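# Place rubber disc under hardness tester gauge foot

## Task

Set the grey rubber disc onto the round table of the hardness tester so that the gauge's foot sits on top of the disc, then release it from the gripper.

## Robot and tools

Robot: two 6-joint arms, left_arm and right_arm, each with a parallel two-finger gripper. The left arm is mounted on the +y side. Base of left_arm: (+0.019, +0.254, 0) m, quat_wxyz (+0.996, 0, 0, -0.088). Base of right_arm: (+0.004, -0.254, 0) m, quat_wxyz (+0.995, 0, 0, +0.104). The arm names do not tell you which side of a camera image an arm appears on.

Scene frame: origin on the table surface midway between the arms, +x out over the table, +z up, left_arm toward +y. Each result prints, per arm, end_effector_position (metres) and end_effector_quat_wxyz in this frame. That position is the point between the finger pads, roughly 1 cm short of the fingertips. The fingers extend along the gripper's +z axis and close along its y axis. Printed hand positions can be off, more so when the arm is stretched far.

execute_actions takes "actions", a list holding zero or one item, plus an optional "pictures" boolean.
- Empty list: nothing is commanded; you get the current state and camera pictures.
- Motion item: {"rows": [[...]], "steps": n}, n from 9 to 15 (15 if omitted), each step lasting 1/30 s. Every row is one list of 14 numbers covering both arms: left_arm waist, shoulder, elbow, wrist pitch, wrist yaw, wrist roll, opening, then the same seven for right_arm. Always give all 14, even when one arm should stay still (repeat its current angles). Joint values are absolute target angles in radians, on the same scale as the Joint positions line; they are not offsets. One row is used per step, and the final row is held if rows run out before steps do.
- Wait item: {"steps": n} with n up to 300; nothing new is sent and the call returns after that many steps since the previous result.
Pictures arrive only with an empty list or with "pictures": true.

Joint ranges (radians, same for both arms, column order): waist -2.618 to 3.054, shoulder 0.000 to 3.142, elbow 0.000 to 3.142, wrist pitch -1.571 to 1.571, wrist yaw -1.571 to 1.571, wrist roll -2.094 to 2.094. A target more than 0.036 beyond an end, and farther out than the current angle, gets the whole call refused so nothing moves. The true end can differ by up to 0.036 from these numbers; targets past it are clipped, and the note "joint sent to its limit" may appear, possibly referring to an earlier action. Absence of that note does not prove more travel is available.

Opening: absolute value from -1 (closed) to +1 (fully open, 0.094 m pad gap). grip_measured reports the measured finger opening on this same scale. Away from the extremes, the fingers go to where grip_measured would equal your command. To hold something, command about 0.03 less than grip_measured with the object in hand; a smaller difference gives a softer grip. Readings may be biased by about 1 mm per gripper. Pads push up to about 50 to 62 N, less on very thin parts, with a short spike at first contact.

Speed: per step, each joint's target is kept within a lead of its measured angle (waist 0.202, shoulder 0.258, elbow 0.238, wrist pitch 0.573, wrist yaw and roll 0.522 rad), and targets that would move a gripper over 70 mm from its current spot are pulled back. Large moves therefore need several calls. The arms continue toward the last row while you think, write or wait, until they come to rest or a step is HELD.

Timing: the result is captured 9 steps before an action finishes; those last steps run during your next reply, and the following action begins after them. The simulation keeps running while you compose a reply.

Result lines: Joint positions and Joint velocities give, per arm, the six joints (rad, rad/s) and the finger pad gap (m, m/s). Joint torques list each joint's total drive output, including gravity load and friction, with per-arm offset, scale and noise. "joint command not followed" means the clearance check altered or blocked some joint targets; the rest of the row still ran. HELD marks steps where your row, fully or partly, was not delivered. MOTOR HOT appears at 75 °C; at 90 °C that arm halts for 10 s, and at 100 °C the arm loses holding and drops (OVER-TEMPERATURE FAULT). Holding loads for long heats motors, so avoid lingering with weight in hand.

zoom_image: {"camera": name, "region": [x0, y0, x1, y1]} in pixels of that camera's last image, origin top-left, at most 504 by 504. Cameras, all 504x504: cam_head_left, cam_head_right, cam_high, cam_low, cam_left_wrist, cam_right_wrist.

read_manual: returns only the URDF licence texts; no motion.

finished_scene: {"scene": number of the scene being ended}. Irreversible; the result says whether the goal was met and gives the next task if any. The goal must still hold afterward, so the disc must already be released and resting.

Useful geometry: the pinch point is 0.136 m from the gripper link along its axis. The wrist camera mount sits near the gripper and can collide with things.

Avoid: pushing anything off the table, dropping or slamming the disc, pressing hard on the tester, and any contact or squeezing between the two arms. Brief external tugs on a held part or nudges to loose objects may happen; check the state and re-grip if needed.

Each tool is called after "Call:" as name(argument=value, ...), one argument or row to a line, values as JSON.

## Session

Call:
execute_actions(
  actions=[],
)

Scene clock: 0.00 s of 5400.00 s.
left_arm: end_effector_position=(+0.0681, +0.3855, +0.1806) grip_measured=+1.000 end_effector_quat_wxyz=(+0.056, -0.486, +0.871, +0.053) | right_arm: end_effector_position=(+0.5444, +0.1011, +0.2142) grip_measured=+1.000 end_effector_quat_wxyz=(+0.529, -0.343, +0.726, +0.275)
Joint positions: left_arm=[ 1.37   0.954  1.088 -1.551 -0.011  0.177  0.094] | right_arm=[ 0.256  2.193  1.774  0.093 -0.436 -0.104  0.094]
Joint velocities: left_arm=[-0.002  0.012 -0.037 -0.022 -0.022  0.037  0.   ] | right_arm=[-0.012  0.002 -0.012 -0.022  0.051 -0.037  0.   ]
Joint torques (N m, as the arm reports them, + toward a larger angle): no reading
Motor temperatures (°C, as the motors report them): left_arm=[25 27 28 27 28 28] | right_arm=[29 27 27 26 27 27]

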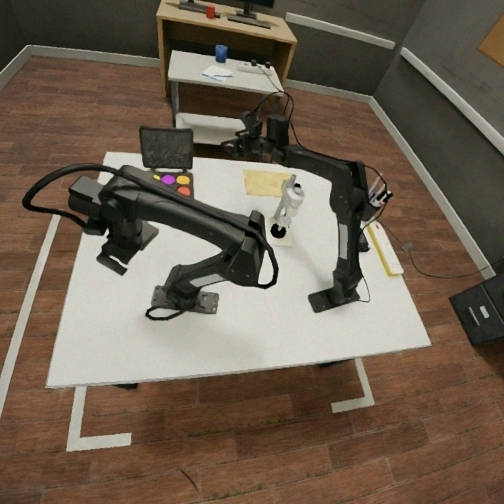

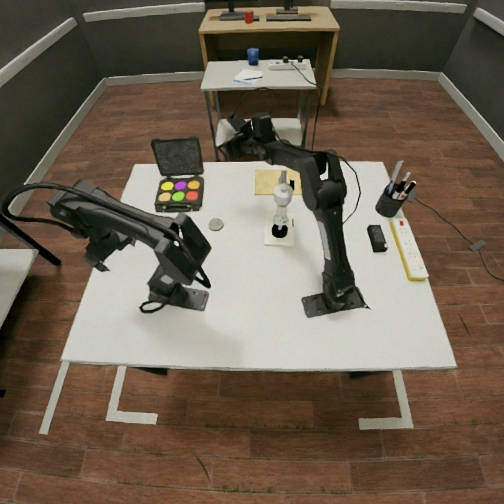

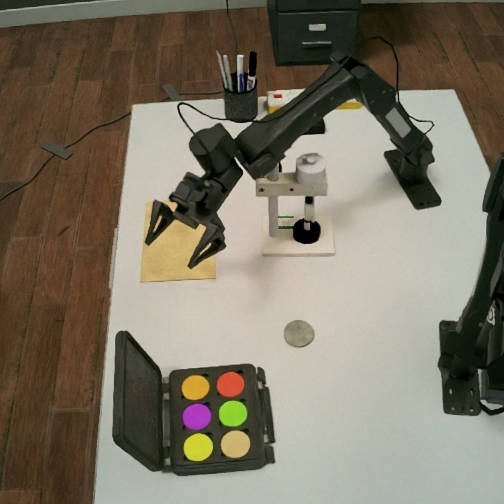

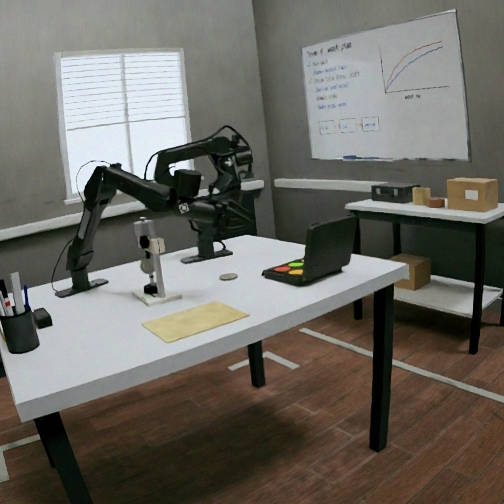

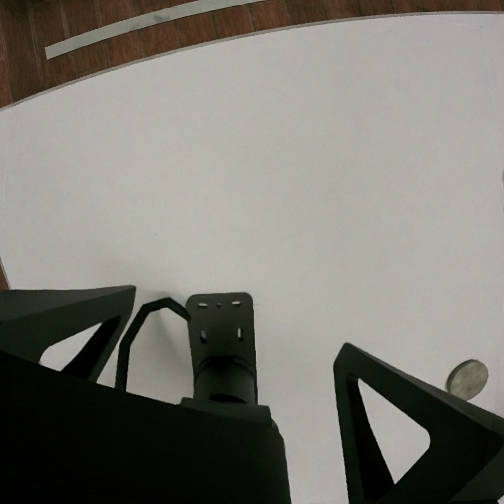

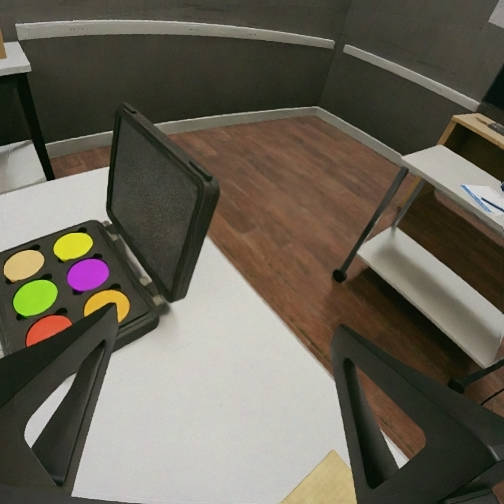

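Call:
zoom_image(
  camera="cam_high",
  region=[230, 130, 370, 270],
)

Call:
zoom_image(
  camera="cam_low",
  region=[105, 205, 215, 315],
)

Call:
zoom_image(
  camera="cam_head_right",
  region=[235, 160, 335, 260],
)

Call:
zoom_image(
  camera="cam_head_left",
  region=[235, 160, 335, 260],
)

Region (230, 130, 370, 270) of cam_high's 504x504 image, scaled by 3.600, with more detail than that image has.

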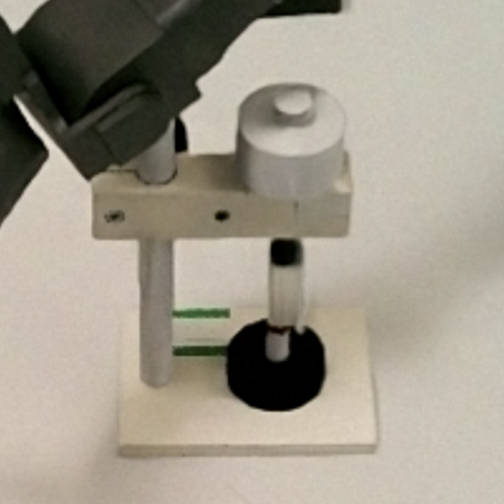

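Region (105, 205, 215, 315) of cam_low's 504x504 image, scaled by 4.582, with more detail than that image has.

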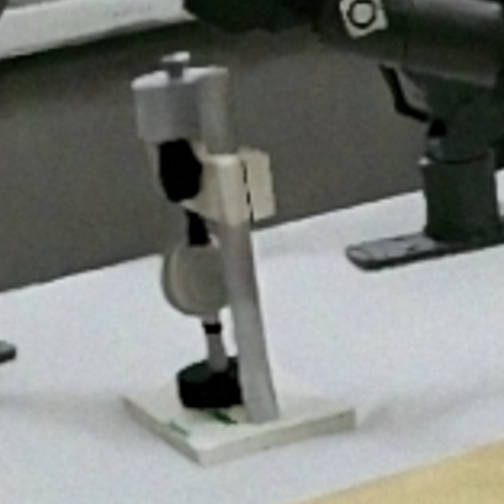

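Region (235, 160, 335, 260) of cam_head_right's 504x504 image, scaled by 5.040, with more detail than that image has.

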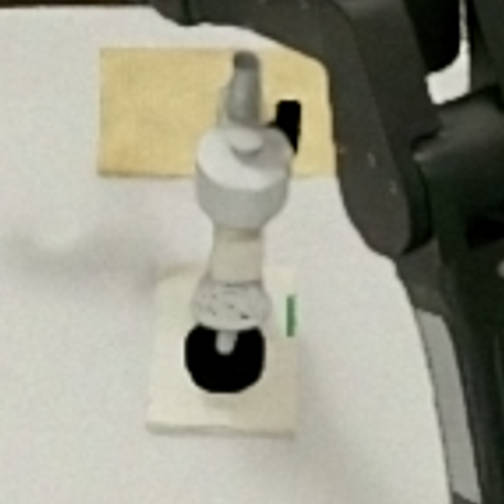

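Region (235, 160, 335, 260) of cam_head_left's 504x504 image, scaled by 5.040, with more detail than that image has.

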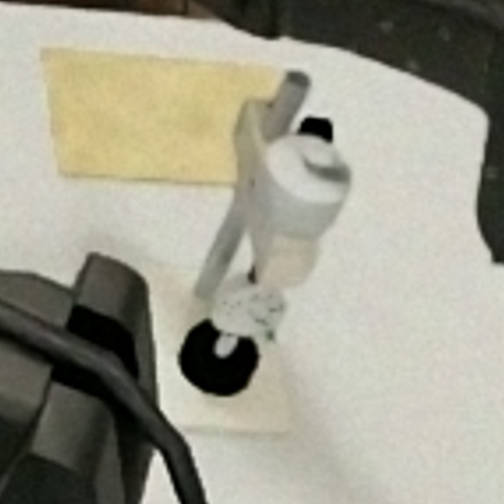

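Call:
execute_actions(
  actions=[
    {"rows":[[0.6,0.8,0.8,-1.2,0,0,1,0.3,1.3,1.7,-0.4,-0.2,0,1]],"steps":15},
  ],
)

Call:
execute_actions(
  actions=[
    {"rows":[[0.2,0.7,0.5,-0.8,0,0,1,0.35,0.9,1.55,-0.7,0,0,1]],"steps":15},
  ],
)

Call:
execute_actions(
  actions=[
    {"steps":15},
  ],
)

Scene clock: 3.77 s of 5400.00 s.
left_arm: end_effector_position=(+0.1220, +0.3594, +0.1282) grip_measured=+1.000 end_effector_quat_wxyz=(+0.112, -0.352, +0.928, +0.055) | right_arm: end_effector_position=(+0.4920, +0.0691, +0.2294) grip_measured=+1.000 end_effector_quat_wxyz=(+0.453, -0.300, +0.806, +0.235)
Joint positions: left_arm=[ 0.955  0.822  0.81  -1.31  -0.01   0.054  0.094] | right_arm=[ 0.287  1.969  1.683 -0.24  -0.297 -0.046  0.094]
Joint velocities: left_arm=[-2.156  0.007 -0.286  0.505  0.081 -0.271  0.   ] | right_arm=[ 0.1   -1.067 -0.007 -0.696  0.256  0.139  0.   ]
Joint torques (N m, as the arm reports them, + toward a larger angle): left_arm=[ 0.47 -0.96  6.21  1.36  0.02 -0.1 ] | right_arm=[  0.05 -15.59   7.72   2.11   0.     0.08]
Motor temperatures (°C, as the motors report them): left_arm=[25 27 29 27 28 28] | right_arm=[29 30 29 27 27 27]
Steps of this call (steps 1 to 90: nothing new was sent; then 0.57 s passed at rest; steps 91 to 96: the first 6 steps of this action). Readings (joint positions):
91: left_arm=[1.332 0.930 1.050 -1.495 -0.022 0.149] | right_arm=[0.260 2.171 1.763 0.044 -0.401 -0.091]
92: left_arm=[1.256 0.885 0.975 -1.411 -0.022 0.120] | right_arm=[0.265 2.129 1.730 -0.044 -0.364 -0.076]
94: left_arm=[1.105 0.829 0.855 -1.343 -0.014 0.080] | right_arm=[0.277 2.044 1.689 -0.173 -0.321 -0.057]
96: the state above

Scene clock: 4.27 s of 5400.00 s.
left_arm: end_effector_position=(+0.1979, +0.2663, +0.0750) grip_measured=+1.000 end_effector_quat_wxyz=(+0.217, -0.027, +0.976, +0.007) | right_arm: end_effector_position=(+0.3311, -0.0319, +0.4440) grip_measured=+1.000 end_effector_quat_wxyz=(+0.586, -0.249, +0.744, +0.203)
Joint positions: left_arm=[ 0.241  0.721  0.509 -0.921  0.002  0.01   0.094] | right_arm=[ 0.339  1.258  1.568 -0.545 -0.106 -0.014  0.094]
Joint velocities: left_arm=[-0.896 -0.002 -0.486  0.359  0.037  0.037  0.   ] | right_arm=[ 0.081 -1.595 -0.212 -0.813  0.315 -0.037  0.   ]
Joint torques (N m, as the arm reports them, + toward a larger angle): left_arm=[ 1.39 -0.87  7.71  1.96 -0.18 -0.1 ] | right_arm=[ 0.29 -5.77  6.49  2.21  0.1   0.1 ]
Motor temperatures (°C, as the motors report them): left_arm=[25 27 29 27 28 28] | right_arm=[29 30 29 27 27 27]
Steps of this call (steps 1 to 9: the last 9 steps of your previous action; steps 10 to 15: the first 6 steps of this action). Readings (joint positions):
10: left_arm=[0.573 0.801 0.767 -1.151 -0.011 0.012] | right_arm=[0.299 1.563 1.670 -0.348 -0.214 -0.020]
11: left_arm=[0.499 0.764 0.697 -1.053 -0.011 0.011] | right_arm=[0.308 1.500 1.641 -0.388 -0.181 -0.018]
13: left_arm=[0.347 0.723 0.572 -0.958 -0.007 0.010] | right_arm=[0.328 1.374 1.592 -0.479 -0.136 -0.015]
15: the state above

Scene clock: 4.77 s of 5400.00 s.
left_arm: end_effector_position=(+0.2204, +0.2611, +0.0839) grip_measured=+1.000 end_effector_quat_wxyz=(+0.266, -0.012, +0.964, +0.003) | right_arm: end_effector_position=(+0.2195, -0.1182, +0.5242) grip_measured=+1.000 end_effector_quat_wxyz=(+0.681, -0.199, +0.677, +0.195)
Joint positions: left_arm=[ 0.209  0.721  0.498 -0.809  0.005  0.008  0.094] | right_arm=[ 0.341  0.884  1.562 -0.673 -0.016 -0.007  0.094]
Joint velocities: left_arm=[0.012 0.002 0.012 0.11  0.037 0.007 0.   ] | right_arm=[ 0.002  0.154 -0.007 -0.227  0.051  0.007  0.   ]
Joint torques (N m, as the arm reports them, + toward a larger angle): left_arm=[-0.74 -0.94  6.28  1.61 -0.02 -0.1 ] | right_arm=[0.74 1.98 3.93 2.03 0.09 0.07]
Motor temperatures (°C, as the motors report them): left_arm=[25 27 29 27 28 28] | right_arm=[29 30 29 27 27 27]
Kept back: nothing.
Steps of this call (steps 1 to 9: the last 9 steps of your previous action; steps 10 to 15: the robot went on to your last target). Readings (joint positions):
1: left_arm=[0.220 0.721 0.500 -0.909 0.004 0.010] | right_arm=[0.341 1.203 1.563 -0.568 -0.094 -0.013]
2: left_arm=[0.212 0.721 0.498 -0.896 0.005 0.010] | right_arm=[0.341 1.149 1.562 -0.585 -0.084 -0.013]
4: left_arm=[0.209 0.721 0.498 -0.861 0.005 0.010] | right_arm=[0.341 1.040 1.562 -0.610 -0.064 -0.012]
8: left_arm=[0.209 0.721 0.498 -0.826 0.005 0.009] | right_arm=[0.341 0.873 1.562 -0.632 -0.033 -0.008]
15: the state above

Call:
execute_actions(
  actions=[
    {"rows":[[0.1,0.68,0.45,-0.4,0,0,1,0.389,0.75,1.45,-1.185,0,0,1],[0.1,0.68,0.45,-0.3,0,0,1,0.389,0.75,1.45,-1.185,0,0,1],[0.05,0.66,0.42,-0.254,0,0,1,0.389,0.72,1.45,-1.185,0,0,1],[0.0,0.65,0.4,-0.254,0,0,1,0.389,0.72,1.42,-1.185,0,0,1],[-0.04,0.64,0.37,-0.254,0,0,1,0.389,0.72,1.4,-1.185,0,0,1],[-0.08,0.63,0.34,-0.254,0,0,1,0.389,0.72,1.37,-1.185,0,0,1],[-0.12,0.62,0.31,-0.254,0,0,1,0.389,0.72,1.34,-1.185,0,0,1],[-0.15,0.61,0.28,-0.254,0,0,1,0.389,0.72,1.31,-1.185,0,0,1],[-0.168,0.605,0.26,-0.254,0,0,1,0.389,0.72,1.28,-1.185,0,0,1],[-0.168,0.605,0.24,-0.254,0,0,1,0.389,0.72,1.25,-1.185,0,0,1],[-0.168,0.605,0.21,-0.254,0,0,1,0.389,0.72,1.21,-1.185,0,0,1]],"steps":15},
  ],
)

Call:
execute_actions(
  actions=[
    {"steps":20},
  ],
  pictures=true,
)

Scene clock: 5.47 s of 5400.00 s.
left_arm: end_effector_position=(+0.2758, +0.2092, +0.1243) grip_measured=+1.000 end_effector_quat_wxyz=(+0.435, +0.083, +0.896, -0.036) | right_arm: end_effector_position=(+0.1858, -0.1305, +0.4206) grip_measured=+1.000 end_effector_quat_wxyz=(+0.559, -0.239, +0.775, +0.171)
Joint positions: left_arm=[-0.005  0.67   0.412 -0.41  -0.004  0.007  0.094] | right_arm=[ 0.378  0.759  1.427 -0.99  -0.01  -0.006  0.094]
Joint velocities: left_arm=[-1.228 -0.393 -0.579  1.37   0.051  0.037  0.   ] | right_arm=[ 0.081 -0.73  -0.769 -1.414  0.007  0.022  0.   ]
Joint torques (N m, as the arm reports them, + toward a larger angle): left_arm=[-0.22 -0.6   3.67  1.37  0.01 -0.05] | right_arm=[0.41 2.85 4.16 2.13 0.09 0.09]
Motor temperatures (°C, as the motors report them): left_arm=[25 27 29 27 28 28] | right_arm=[29 30 29 27 27 27]
Steps of this call (steps 1 to 15: the robot went on to your last target; steps 16 to 21: the first 6 steps of this action). Readings (joint positions):
16: left_arm=[0.191 0.718 0.488 -0.761 -0.003 0.007] | right_arm=[0.346 0.884 1.547 -0.716 -0.010 -0.006]
17: left_arm=[0.156 0.713 0.472 -0.680 -0.003 0.007] | right_arm=[0.355 0.866 1.528 -0.765 -0.010 -0.006]
19: left_arm=[0.082 0.697 0.446 -0.523 -0.006 0.007] | right_arm=[0.369 0.814 1.480 -0.883 -0.010 -0.006]
21: the state above

Scene clock: 6.13 s of 5400.00 s.
left_arm: end_effector_position=(+0.2549, +0.1728, +0.0760) grip_measured=+1.000 end_effector_quat_wxyz=(+0.429, +0.153, +0.887, -0.072) | right_arm: end_effector_position=(+0.1694, -0.1405, +0.2975) grip_measured=+1.000 end_effector_quat_wxyz=(+0.400, -0.268, +0.868, +0.125)
Joint positions: left_arm=[-0.159  0.626  0.215 -0.26   0.002  0.007  0.094] | right_arm=[ 0.381  0.72   1.199 -1.185 -0.01  -0.006  0.094]
Joint velocities: left_arm=[ 0.002  0.017  0.002  0.007 -0.037 -0.022  0.   ] | right_arm=[-0.007  0.007 -0.002 -0.081 -0.007  0.022  0.   ]
Joint torques (N m, as the arm reports them, + toward a larger angle): left_arm=[-0.69 -0.69  6.13  2.03 -0.01 -0.07] | right_arm=[0.59 1.99 6.26 1.77 0.08 0.08]
Motor temperatures (°C, as the motors report them): left_arm=[25 27 29 27 28 28] | right_arm=[29 30 29 28 27 27]
Kept back: nothing.
Steps of this call (steps 1 to 9: the last 9 steps of your previous action; steps 10 to 20: the robot went on to your last target). Readings (joint positions):
1: left_arm=[-0.047 0.656 0.389 -0.368 -0.004 0.007] | right_arm=[0.380 0.738 1.400 -1.032 -0.010 -0.006]
2: left_arm=[-0.086 0.644 0.362 -0.336 -0.003 0.007] | right_arm=[0.381 0.724 1.374 -1.065 -0.010 -0.006]
4: left_arm=[-0.142 0.628 0.306 -0.299 0.001 0.007] | right_arm=[0.381 0.715 1.317 -1.109 -0.010 -0.006]
8: left_arm=[-0.159 0.626 0.222 -0.283 0.002 0.007] | right_arm=[0.381 0.719 1.209 -1.164 -0.010 -0.006]
20: the state above

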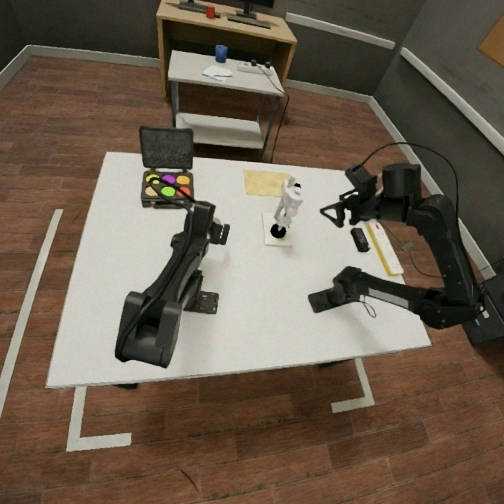

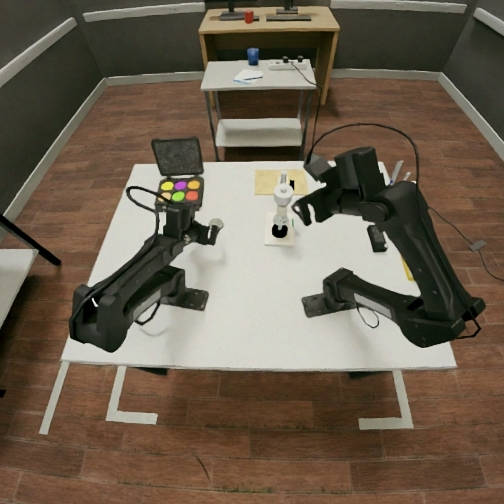

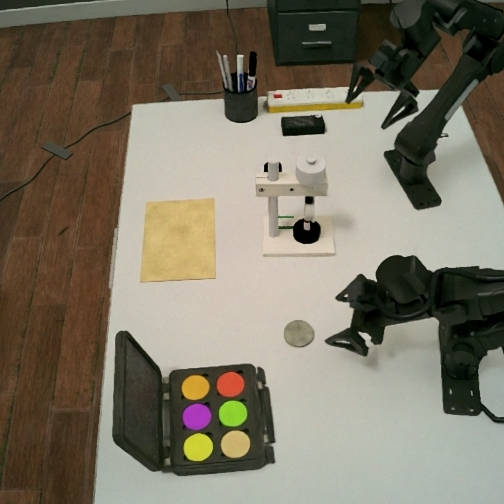

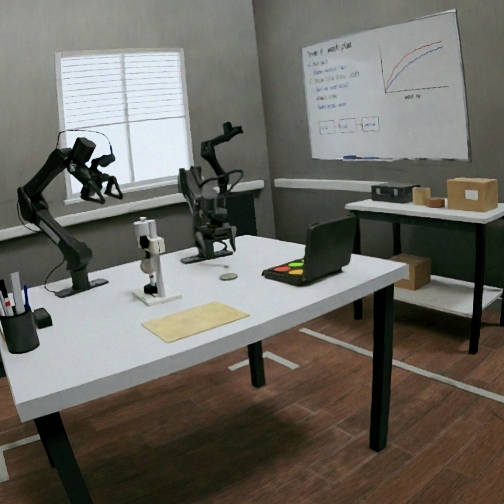

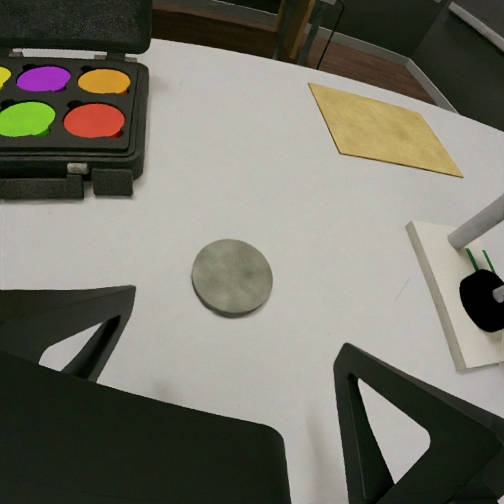

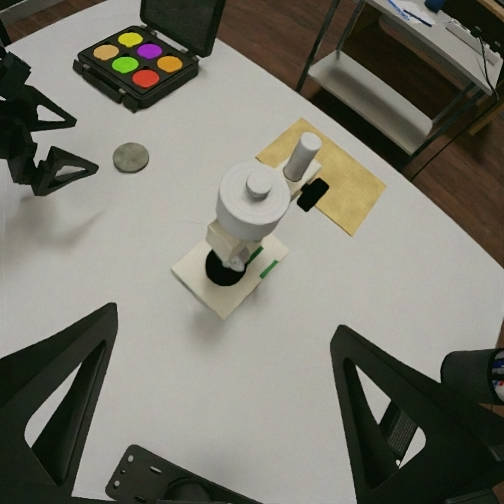

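Call:
execute_actions(
  actions=[
    {"rows":[[-0.15,0.66,0.21,-0.1,0,0,1,0.37,0.74,1.19,-1.1,0,0,1],[-0.15,0.70,0.2,0,0,0,1,0.36,0.76,1.18,-1.05,0,0,1],[-0.14,0.75,0.2,0.1,0,0,1,0.35,0.78,1.17,-1.0,0,0,1],[-0.14,0.8,0.19,0.2,0,0,1,0.345,0.8,1.16,-0.95,0,0,1],[-0.135,0.85,0.18,0.3,0,0,1,0.345,0.82,1.15,-0.9,0,0,1],[-0.135,0.9,0.18,0.3,0,0,1,0.345,0.83,1.14,-0.9,0,0,1],[-0.135,0.94,0.17,0.3,0,0,1,0.345,0.84,1.13,-0.9,0,0,1],[-0.135,0.98,0.17,0.3,0,0,1,0.345,0.85,1.12,-0.9,0,0,1],[-0.135,1.02,0.16,0.3,0,0,1,0.345,0.86,1.11,-0.9,0,0,1],[-0.135,1.05,0.16,0.3,0,0,1,0.345,0.87,1.10,-0.9,0,0,1],[-0.135,1.08,0.155,0.3,0,0,1,0.345,0.88,1.09,-0.9,0,0,1],[-0.135,1.1,0.152,0.3,0,0,1,0.345,0.88,1.085,-0.9,0,0,1]],"steps":15},
  ],
)

Call:
execute_actions(
  actions=[
    {"steps":20},
  ],
  pictures=true,
)

Scene clock: 7.40 s of 5400.00 s.
left_arm: end_effector_position=(+0.2922, +0.1633, +0.0951) grip_measured=+1.000 end_effector_quat_wxyz=(+0.489, +0.143, +0.857, -0.079) | right_arm: end_effector_position=(+0.1986, -0.1286, +0.3038) grip_measured=+1.000 end_effector_quat_wxyz=(+0.427, -0.253, +0.859, +0.127)
Joint positions: left_arm=[-0.148  0.805  0.211  0.061  0.002  0.007  0.094] | right_arm=[ 0.354  0.772  1.173 -1.048 -0.01  -0.006  0.094]
Joint velocities: left_arm=[ 0.076  1.424 -0.027  1.751 -0.051  0.051  0.   ] | right_arm=[-0.076  0.584 -0.252  0.96  -0.022  0.022  0.   ]
Joint torques (N m, as the arm reports them, + toward a larger angle): left_arm=[ 0.72  0.46  4.31  1.73 -0.01 -0.07] | right_arm=[-0.48  3.1   4.46  1.85  0.07  0.09]
Motor temperatures (°C, as the motors report them): left_arm=[25 27 30 27 28 28] | right_arm=[29 30 29 28 27 27]
Steps of this call (steps 1 to 15: the robot went on to your last target; steps 16 to 32: nothing new was sent; steps 33 to 38: the first 6 steps of this action). Readings (joint positions):
33: left_arm=[-0.159 0.629 0.214 -0.241 0.002 0.007] | right_arm=[0.381 0.720 1.199 -1.181 -0.010 -0.006]
34: left_arm=[-0.159 0.644 0.213 -0.203 0.002 0.007] | right_arm=[0.378 0.722 1.197 -1.167 -0.010 -0.006]
36: left_arm=[-0.154 0.710 0.213 -0.082 0.002 0.007] | right_arm=[0.363 0.737 1.188 -1.117 -0.010 -0.006]
38: the state above

Scene clock: 8.07 s of 5400.00 s.
left_arm: end_effector_position=(+0.2973, +0.1625, +0.0442) grip_measured=+1.000 end_effector_quat_wxyz=(+0.444, +0.146, +0.881, -0.071) | right_arm: end_effector_position=(+0.2271, -0.1114, +0.2630) grip_measured=+1.000 end_effector_quat_wxyz=(+0.389, -0.257, +0.877, +0.115)
Joint positions: left_arm=[-0.145  1.094  0.163  0.293  0.002  0.007  0.094] | right_arm=[ 0.352  0.881  1.08  -0.934 -0.009 -0.006  0.094]
Joint velocities: left_arm=[ 0.002  0.007  0.002  0.095 -0.022  0.066  0.   ] | right_arm=[-0.002 -0.002 -0.002 -0.051 -0.037 -0.007  0.   ]
Joint torques (N m, as the arm reports them, + toward a larger angle): left_arm=[ 0.7  -0.98  4.73  2.04  0.   -0.07] | right_arm=[-0.58 -0.17  6.58  2.07  0.06  0.08]
Motor temperatures (°C, as the motors report them): left_arm=[25 27 30 28 28 28] | right_arm=[29 30 29 28 27 27]
Kept back: nothing.
Steps of this call (steps 1 to 9: the last 9 steps of your previous action; steps 10 to 20: the robot went on to your last target). Readings (joint positions):
1: left_arm=[-0.146 0.853 0.211 0.114 0.002 0.007] | right_arm=[0.353 0.792 1.163 -1.019 -0.009 -0.006]
2: left_arm=[-0.145 0.899 0.209 0.157 0.002 0.007] | right_arm=[0.353 0.812 1.151 -0.996 -0.009 -0.006]
4: left_arm=[-0.145 0.980 0.199 0.218 0.002 0.007] | right_arm=[0.352 0.844 1.125 -0.966 -0.009 -0.006]
8: left_arm=[-0.145 1.087 0.170 0.257 0.002 0.007] | right_arm=[0.352 0.879 1.084 -0.950 -0.009 -0.006]
20: the state above

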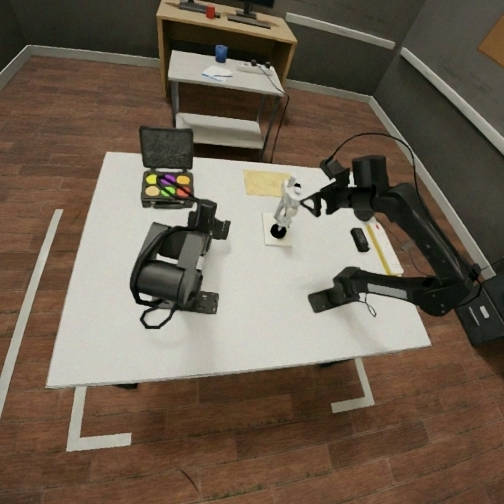

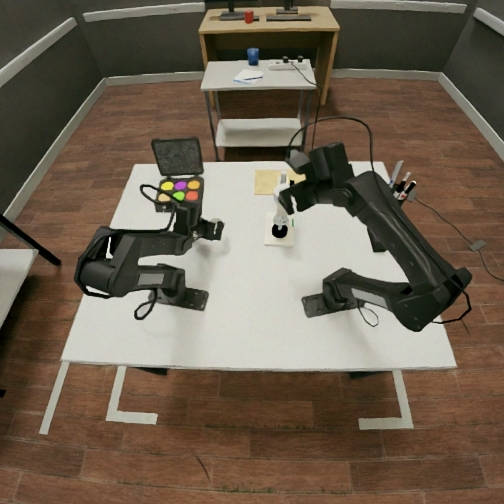

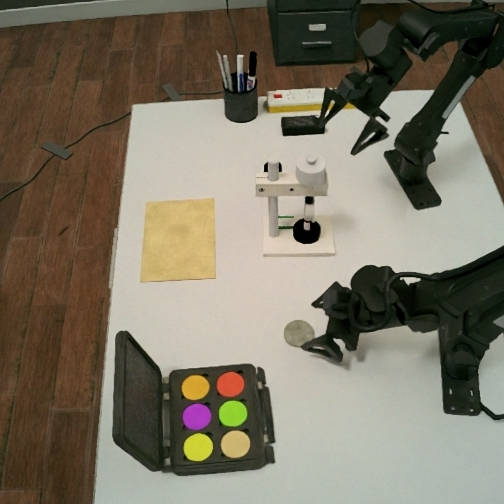

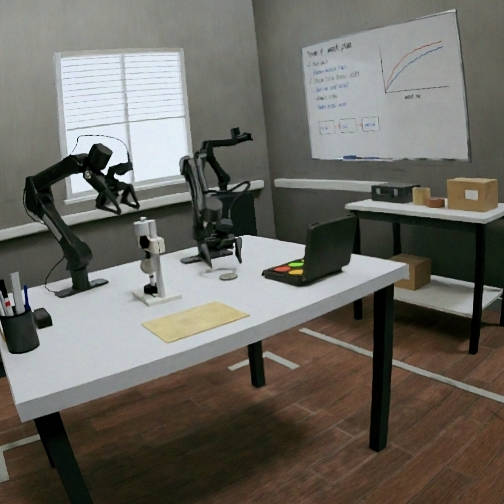

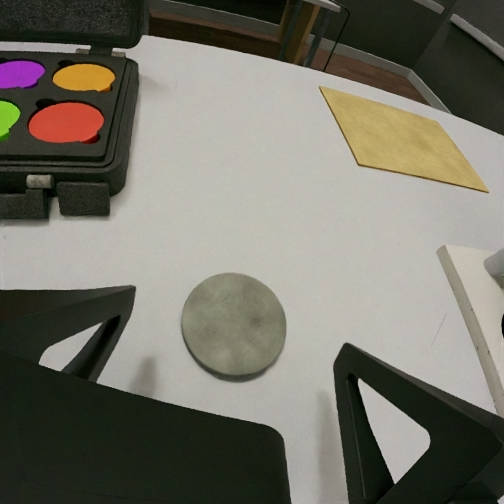

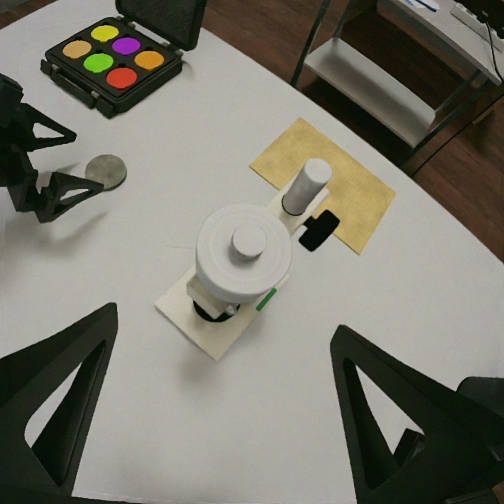

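Call:
execute_actions(
  actions=[
    {"rows":[[-0.13,1.12,0.165,0.4,0,0,1,0.34,0.885,1.07,-0.85,0,0,1],[-0.13,1.15,0.165,0.45,0,0,1,0.335,0.89,1.06,-0.8,0,0,1],[-0.13,1.18,0.17,0.5,0,0,1,0.335,0.895,1.05,-0.76,0,0,1],[-0.13,1.21,0.17,0.55,0,0,1,0.335,0.9,1.04,-0.72,0,0,1],[-0.13,1.24,0.17,0.61,0,0,1,0.335,0.905,1.03,-0.69,0,0,1],[-0.13,1.27,0.17,0.61,0,0,1,0.335,0.91,1.02,-0.69,0,0,1],[-0.13,1.29,0.17,0.61,0,0,1,0.335,0.915,1.01,-0.69,0,0,1],[-0.13,1.31,0.17,0.61,0,0,1,0.335,0.92,1.0,-0.69,0,0,1],[-0.13,1.33,0.17,0.61,0,0,1,0.335,0.925,0.99,-0.69,0,0,1],[-0.13,1.35,0.17,0.61,0,0,1,0.335,0.93,0.98,-0.69,0,0,1],[-0.13,1.37,0.17,0.61,0,0,1,0.335,0.935,0.97,-0.69,0,0,1],[-0.13,1.385,0.17,0.61,0,0,1,0.335,0.94,0.96,-0.69,0,0,1],[-0.13,1.4,0.17,0.61,0,0,1,0.335,0.946,0.957,-0.69,0,0,1],[-0.13,1.41,0.17,0.61,0,0,1,0.335,0.946,0.957,-0.69,0,0,1]],"steps":15},
  ],
)

Call:
execute_actions(
  actions=[
    {"steps":24},
  ],
  pictures=true,
)

Scene clock: 9.47 s of 5400.00 s.
left_arm: end_effector_position=(+0.3150, +0.1583, +0.0505) grip_measured=+1.000 end_effector_quat_wxyz=(+0.476, +0.141, +0.865, -0.075) | right_arm: end_effector_position=(+0.2436, -0.1043, +0.2705) grip_measured=+1.000 end_effector_quat_wxyz=(+0.427, -0.248, +0.861, +0.123)
Joint positions: left_arm=[-0.14   1.207  0.163  0.478  0.002  0.007  0.094] | right_arm=[ 0.343  0.882  1.044 -0.811 -0.009 -0.006  0.094]
Joint velocities: left_arm=[ 0.012  0.847  0.002  0.989 -0.051  0.022  0.   ] | right_arm=[ 0.002  0.081 -0.227  0.593  0.037 -0.022  0.   ]
Joint torques (N m, as the arm reports them, + toward a larger angle): left_arm=[ 0.71 -1.09  5.72  1.83  0.02 -0.06] | right_arm=[-0.58  1.67  5.75  2.01  0.07  0.08]
Motor temperatures (°C, as the motors report them): left_arm=[25 27 30 28 28 28] | right_arm=[29 30 29 28 27 27]
Steps of this call (steps 1 to 30: the robot went on to your last target; steps 31 to 36: nothing new was sent; steps 37 to 42: the first 6 steps of this action). Readings (joint positions):
37: left_arm=[-0.144 1.097 0.163 0.307 0.002 0.007] | right_arm=[0.352 0.881 1.079 -0.928 -0.009 -0.006]
38: left_arm=[-0.142 1.107 0.163 0.331 0.002 0.007] | right_arm=[0.349 0.881 1.076 -0.913 -0.009 -0.006]
40: left_arm=[-0.140 1.148 0.163 0.402 0.002 0.007] | right_arm=[0.344 0.881 1.061 -0.864 -0.009 -0.006]
42: the state above

Scene clock: 10.27 s of 5400.00 s.
left_arm: end_effector_position=(+0.3167, +0.1577, +0.0204) grip_measured=+1.000 end_effector_quat_wxyz=(+0.447, +0.143, +0.880, -0.071) | right_arm: end_effector_position=(+0.2564, -0.0965, +0.2328) grip_measured=+1.000 end_effector_quat_wxyz=(+0.400, -0.251, +0.874, +0.116)
Joint positions: left_arm=[-0.14   1.399  0.163  0.606  0.002  0.007  0.094] | right_arm=[ 0.343  0.942  0.954 -0.723 -0.009 -0.006  0.094]
Joint velocities: left_arm=[ 0.002 -0.012  0.012  0.11   0.095 -0.037  0.   ] | right_arm=[-0.002  0.002 -0.017  0.051 -0.007 -0.066  0.   ]
Joint torques (N m, as the arm reports them, + toward a larger angle): left_arm=[ 0.72 -2.08  4.89  2.    0.   -0.07] | right_arm=[-0.58 -0.74  6.9   2.09  0.06  0.08]
Motor temperatures (°C, as the motors report them): left_arm=[25 27 30 28 28 28] | right_arm=[29 30 29 28 27 27]
Kept back: nothing.
Steps of this call (steps 1 to 9: the last 9 steps of your previous action; steps 10 to 24: the robot went on to your last target). Readings (joint positions):
1: left_arm=[-0.140 1.235 0.163 0.508 0.002 0.007] | right_arm=[0.343 0.886 1.035 -0.791 -0.009 -0.006]
2: left_arm=[-0.140 1.261 0.163 0.529 0.002 0.007] | right_arm=[0.343 0.892 1.026 -0.774 -0.009 -0.006]
4: left_arm=[-0.140 1.305 0.163 0.558 0.002 0.007] | right_arm=[0.343 0.905 1.007 -0.750 -0.009 -0.006]
8: left_arm=[-0.140 1.377 0.163 0.586 0.002 0.007] | right_arm=[0.343 0.930 0.965 -0.734 -0.009 -0.006]
24: the state above

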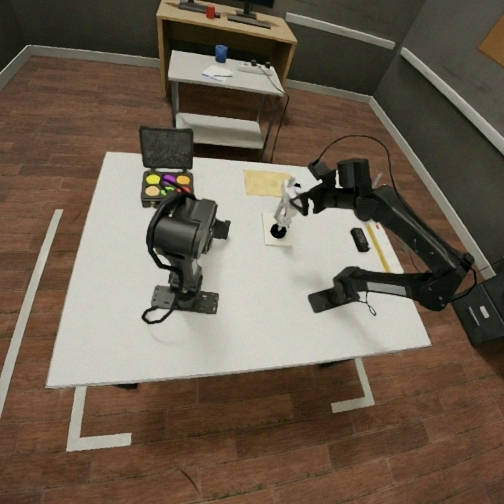

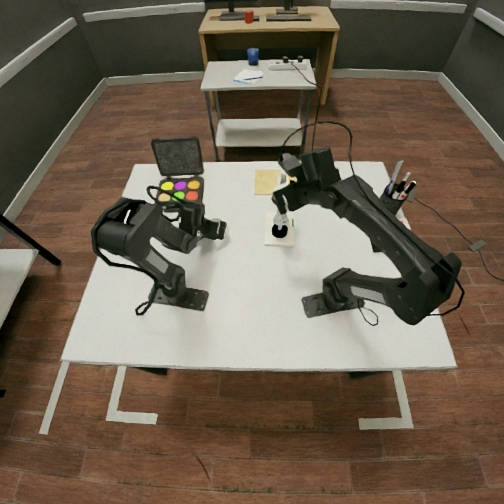

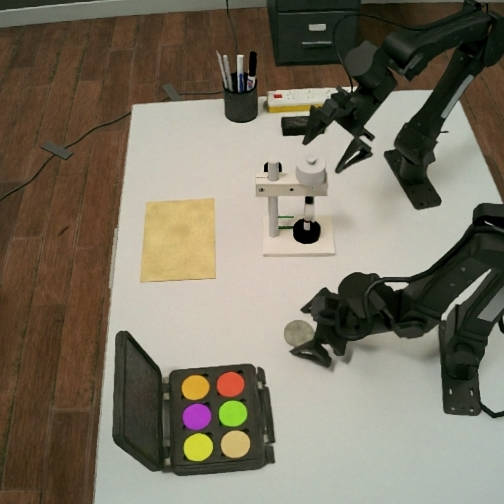

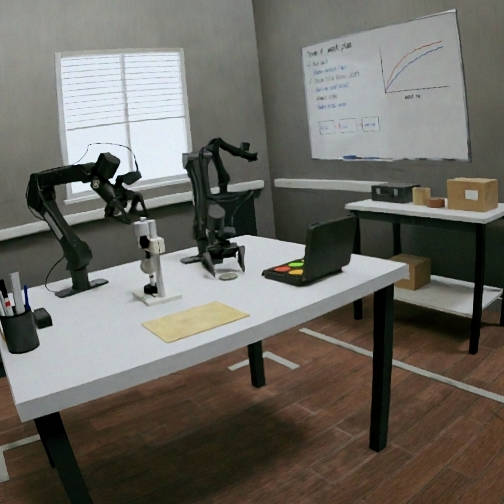

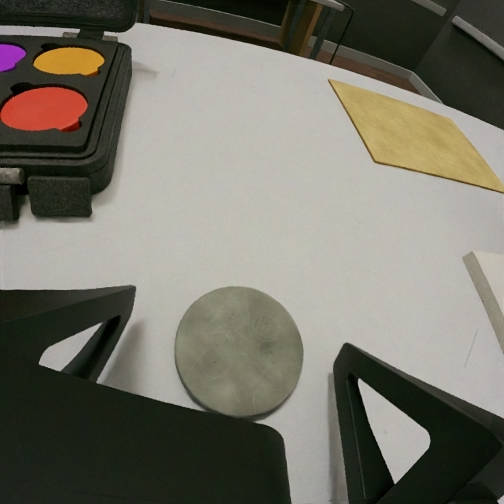

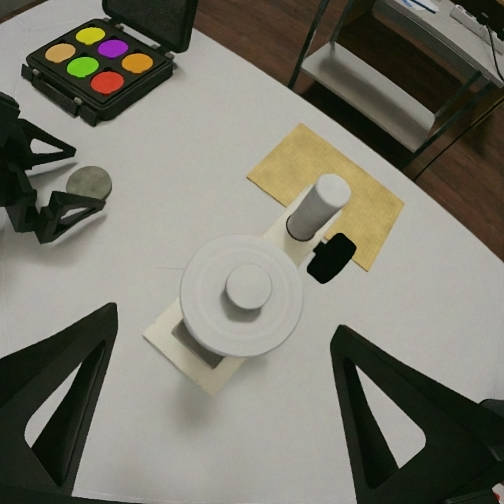

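Call:
execute_actions(
  actions=[
    {"rows":[[-0.14,1.415,0.17,0.61,0,0,0.9,0.32,0.95,0.95,-0.65,0,0,0.8],[-0.14,1.42,0.17,0.61,0,0,0.8,0.32,0.955,0.945,-0.62,0,0,0.7],[-0.14,1.425,0.17,0.61,0,0,0.7,0.32,0.96,0.94,-0.59,0,0,0.6],[-0.14,1.43,0.17,0.61,0,0,0.6,0.32,0.965,0.93,-0.56,0,0,0.6],[-0.14,1.435,0.17,0.61,0,0,0.5,0.32,0.97,0.92,-0.53,0,0,0.6],[-0.14,1.437,0.17,0.61,0,0,0.4,0.32,0.98,0.91,-0.53,0,0,0.6],[-0.14,1.437,0.17,0.61,0,0,0.4,0.32,0.99,0.9,-0.53,0,0,0.6],[-0.14,1.437,0.17,0.61,0,0,0.4,0.32,1.0,0.89,-0.53,0,0,0.6],[-0.14,1.437,0.17,0.61,0,0,0.4,0.32,1.005,0.88,-0.53,0,0,0.6],[-0.14,1.437,0.17,0.61,0,0,0.4,0.32,1.01,0.872,-0.53,0,0,0.6]],"steps":15},
  ],
)

Call:
execute_actions(
  actions=[
    {"steps":18},
  ],
  pictures=true,
)

Call:
zoom_image(
  camera="cam_low",
  region=[110, 180, 270, 310],
)

Call:
zoom_image(
  camera="cam_high",
  region=[230, 110, 400, 380],
)

Scene clock: 11.67 s of 5400.00 s.
left_arm: end_effector_position=(+0.3157, +0.1581, +0.0165) grip_measured=+0.448 end_effector_quat_wxyz=(+0.442, +0.144, +0.883, -0.070) | right_arm: end_effector_position=(+0.2701, -0.0937, +0.2406) grip_measured=+0.602 end_effector_quat_wxyz=(+0.431, -0.241, +0.861, +0.121)
Joint positions: left_arm=[-0.14   1.415  0.163  0.61   0.002  0.007  0.068] | right_arm=[ 0.327  0.947  0.934 -0.631 -0.009 -0.006  0.075]
Joint velocities: left_arm=[-0.002  0.154  0.017 -0.051  0.007  0.022 -0.094] | right_arm=[ 0.007  0.149 -0.164  0.564 -0.051 -0.051 -0.001]
Joint torques (N m, as the arm reports them, + toward a larger angle): left_arm=[-0.03 -1.99  4.67  1.98  0.   -0.05] | right_arm=[-0.52  0.9   5.8   1.92  0.06  0.08]
Motor temperatures (°C, as the motors report them): left_arm=[25 27 30 28 28 28] | right_arm=[29 29 29 28 27 27]
Steps of this call (steps 1 to 15: the robot went on to your last target; steps 16 to 36: nothing new was sent; steps 37 to 42: the first 6 steps of this action). Readings (joint positions):
37: left_arm=[-0.140 1.399 0.163 0.607 0.002 0.007] | right_arm=[0.340 0.942 0.954 -0.719 -0.009 -0.006]
38: left_arm=[-0.140 1.399 0.163 0.607 0.002 0.007] | right_arm=[0.335 0.942 0.953 -0.710 -0.009 -0.006]
40: left_arm=[-0.140 1.405 0.163 0.609 0.002 0.007] | right_arm=[0.328 0.942 0.946 -0.674 -0.009 -0.006]
42: the state above

Scene clock: 12.27 s of 5400.00 s.
left_arm: end_effector_position=(+0.3150, +0.1583, +0.0142) grip_measured=+0.402 end_effector_quat_wxyz=(+0.439, +0.144, +0.884, -0.069) | right_arm: end_effector_position=(+0.2778, -0.0891, +0.2051) grip_measured=+0.601 end_effector_quat_wxyz=(+0.403, -0.244, +0.875, +0.113)
Joint positions: left_arm=[-0.14   1.423  0.163  0.61   0.002  0.007  0.066] | right_arm=[ 0.327  1.009  0.866 -0.564 -0.009 -0.006  0.075]
Joint velocities: left_arm=[-0.007 -0.002  0.022  0.037 -0.022 -0.007 -0.001] | right_arm=[ 0.012 -0.007 -0.012  0.007 -0.022  0.022  0.   ]
Joint torques (N m, as the arm reports them, + toward a larger angle): left_arm=[-0.04 -1.93  4.77  1.97  0.   -0.06] | right_arm=[-0.56 -1.73  7.26  2.09  0.06  0.08]
Motor temperatures (°C, as the motors report them): left_arm=[25 27 30 28 28 28] | right_arm=[29 29 29 28 27 27]
Kept back: nothing.
Steps of this call (steps 1 to 9: the last 9 steps of your previous action; steps 10 to 18: the robot went on to your last target). Readings (joint positions):
1: left_arm=[-0.140 1.420 0.163 0.610 0.002 0.007] | right_arm=[0.327 0.954 0.927 -0.613 -0.009 -0.006]
2: left_arm=[-0.140 1.422 0.163 0.610 0.002 0.007] | right_arm=[0.327 0.963 0.919 -0.598 -0.009 -0.006]
4: left_arm=[-0.140 1.423 0.163 0.610 0.002 0.007] | right_arm=[0.327 0.983 0.898 -0.578 -0.009 -0.006]
8: left_arm=[-0.140 1.423 0.163 0.610 0.002 0.007] | right_arm=[0.327 1.008 0.868 -0.574 -0.009 -0.006]
18: the state above

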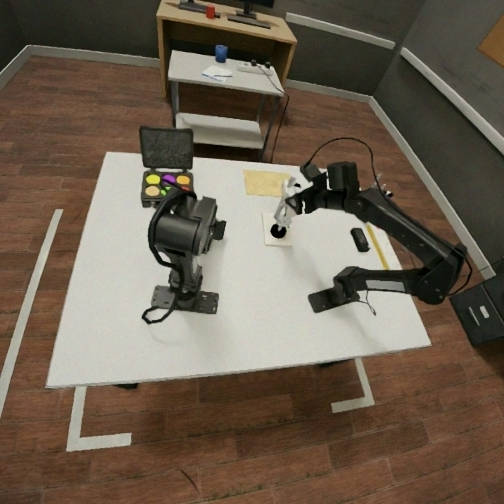

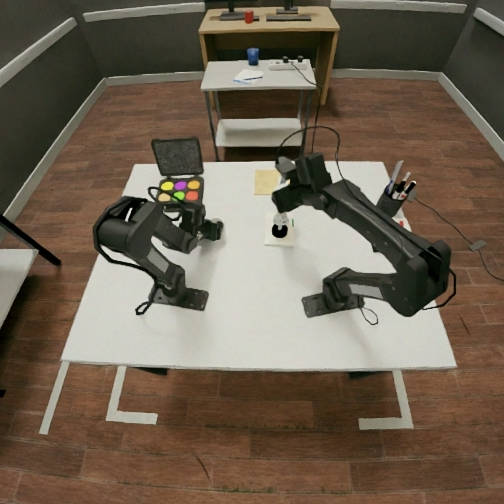

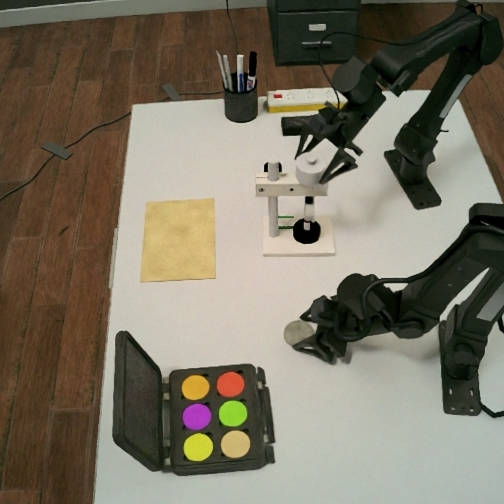

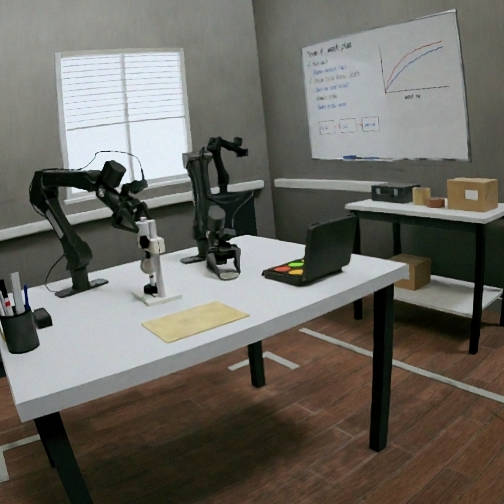

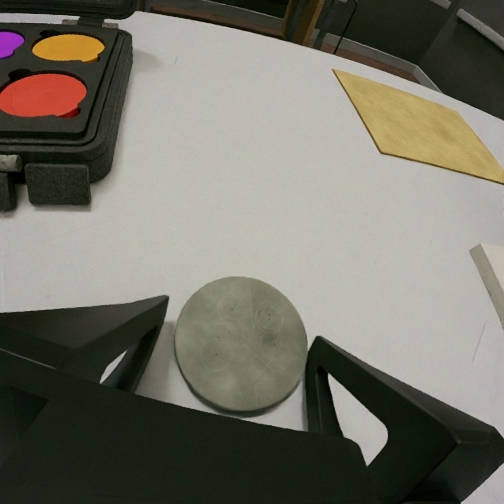

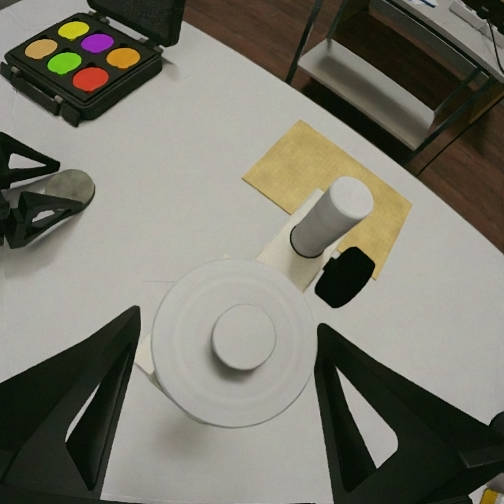

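Region (110, 180, 270, 310) of cam_low's 504x504 image, scaled by 3.150, with more detail than that image has; it fills the top 410 rows of this view, and the rest is white.

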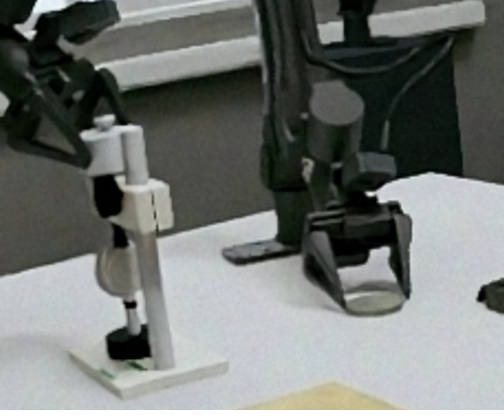

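Region (230, 110, 400, 380) of cam_high's 504x504 image, scaled by 1.867, with more detail than that image has; it fills the left 317 columns of this view, and the rest is white.

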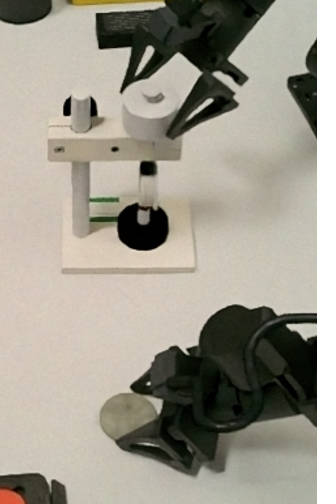

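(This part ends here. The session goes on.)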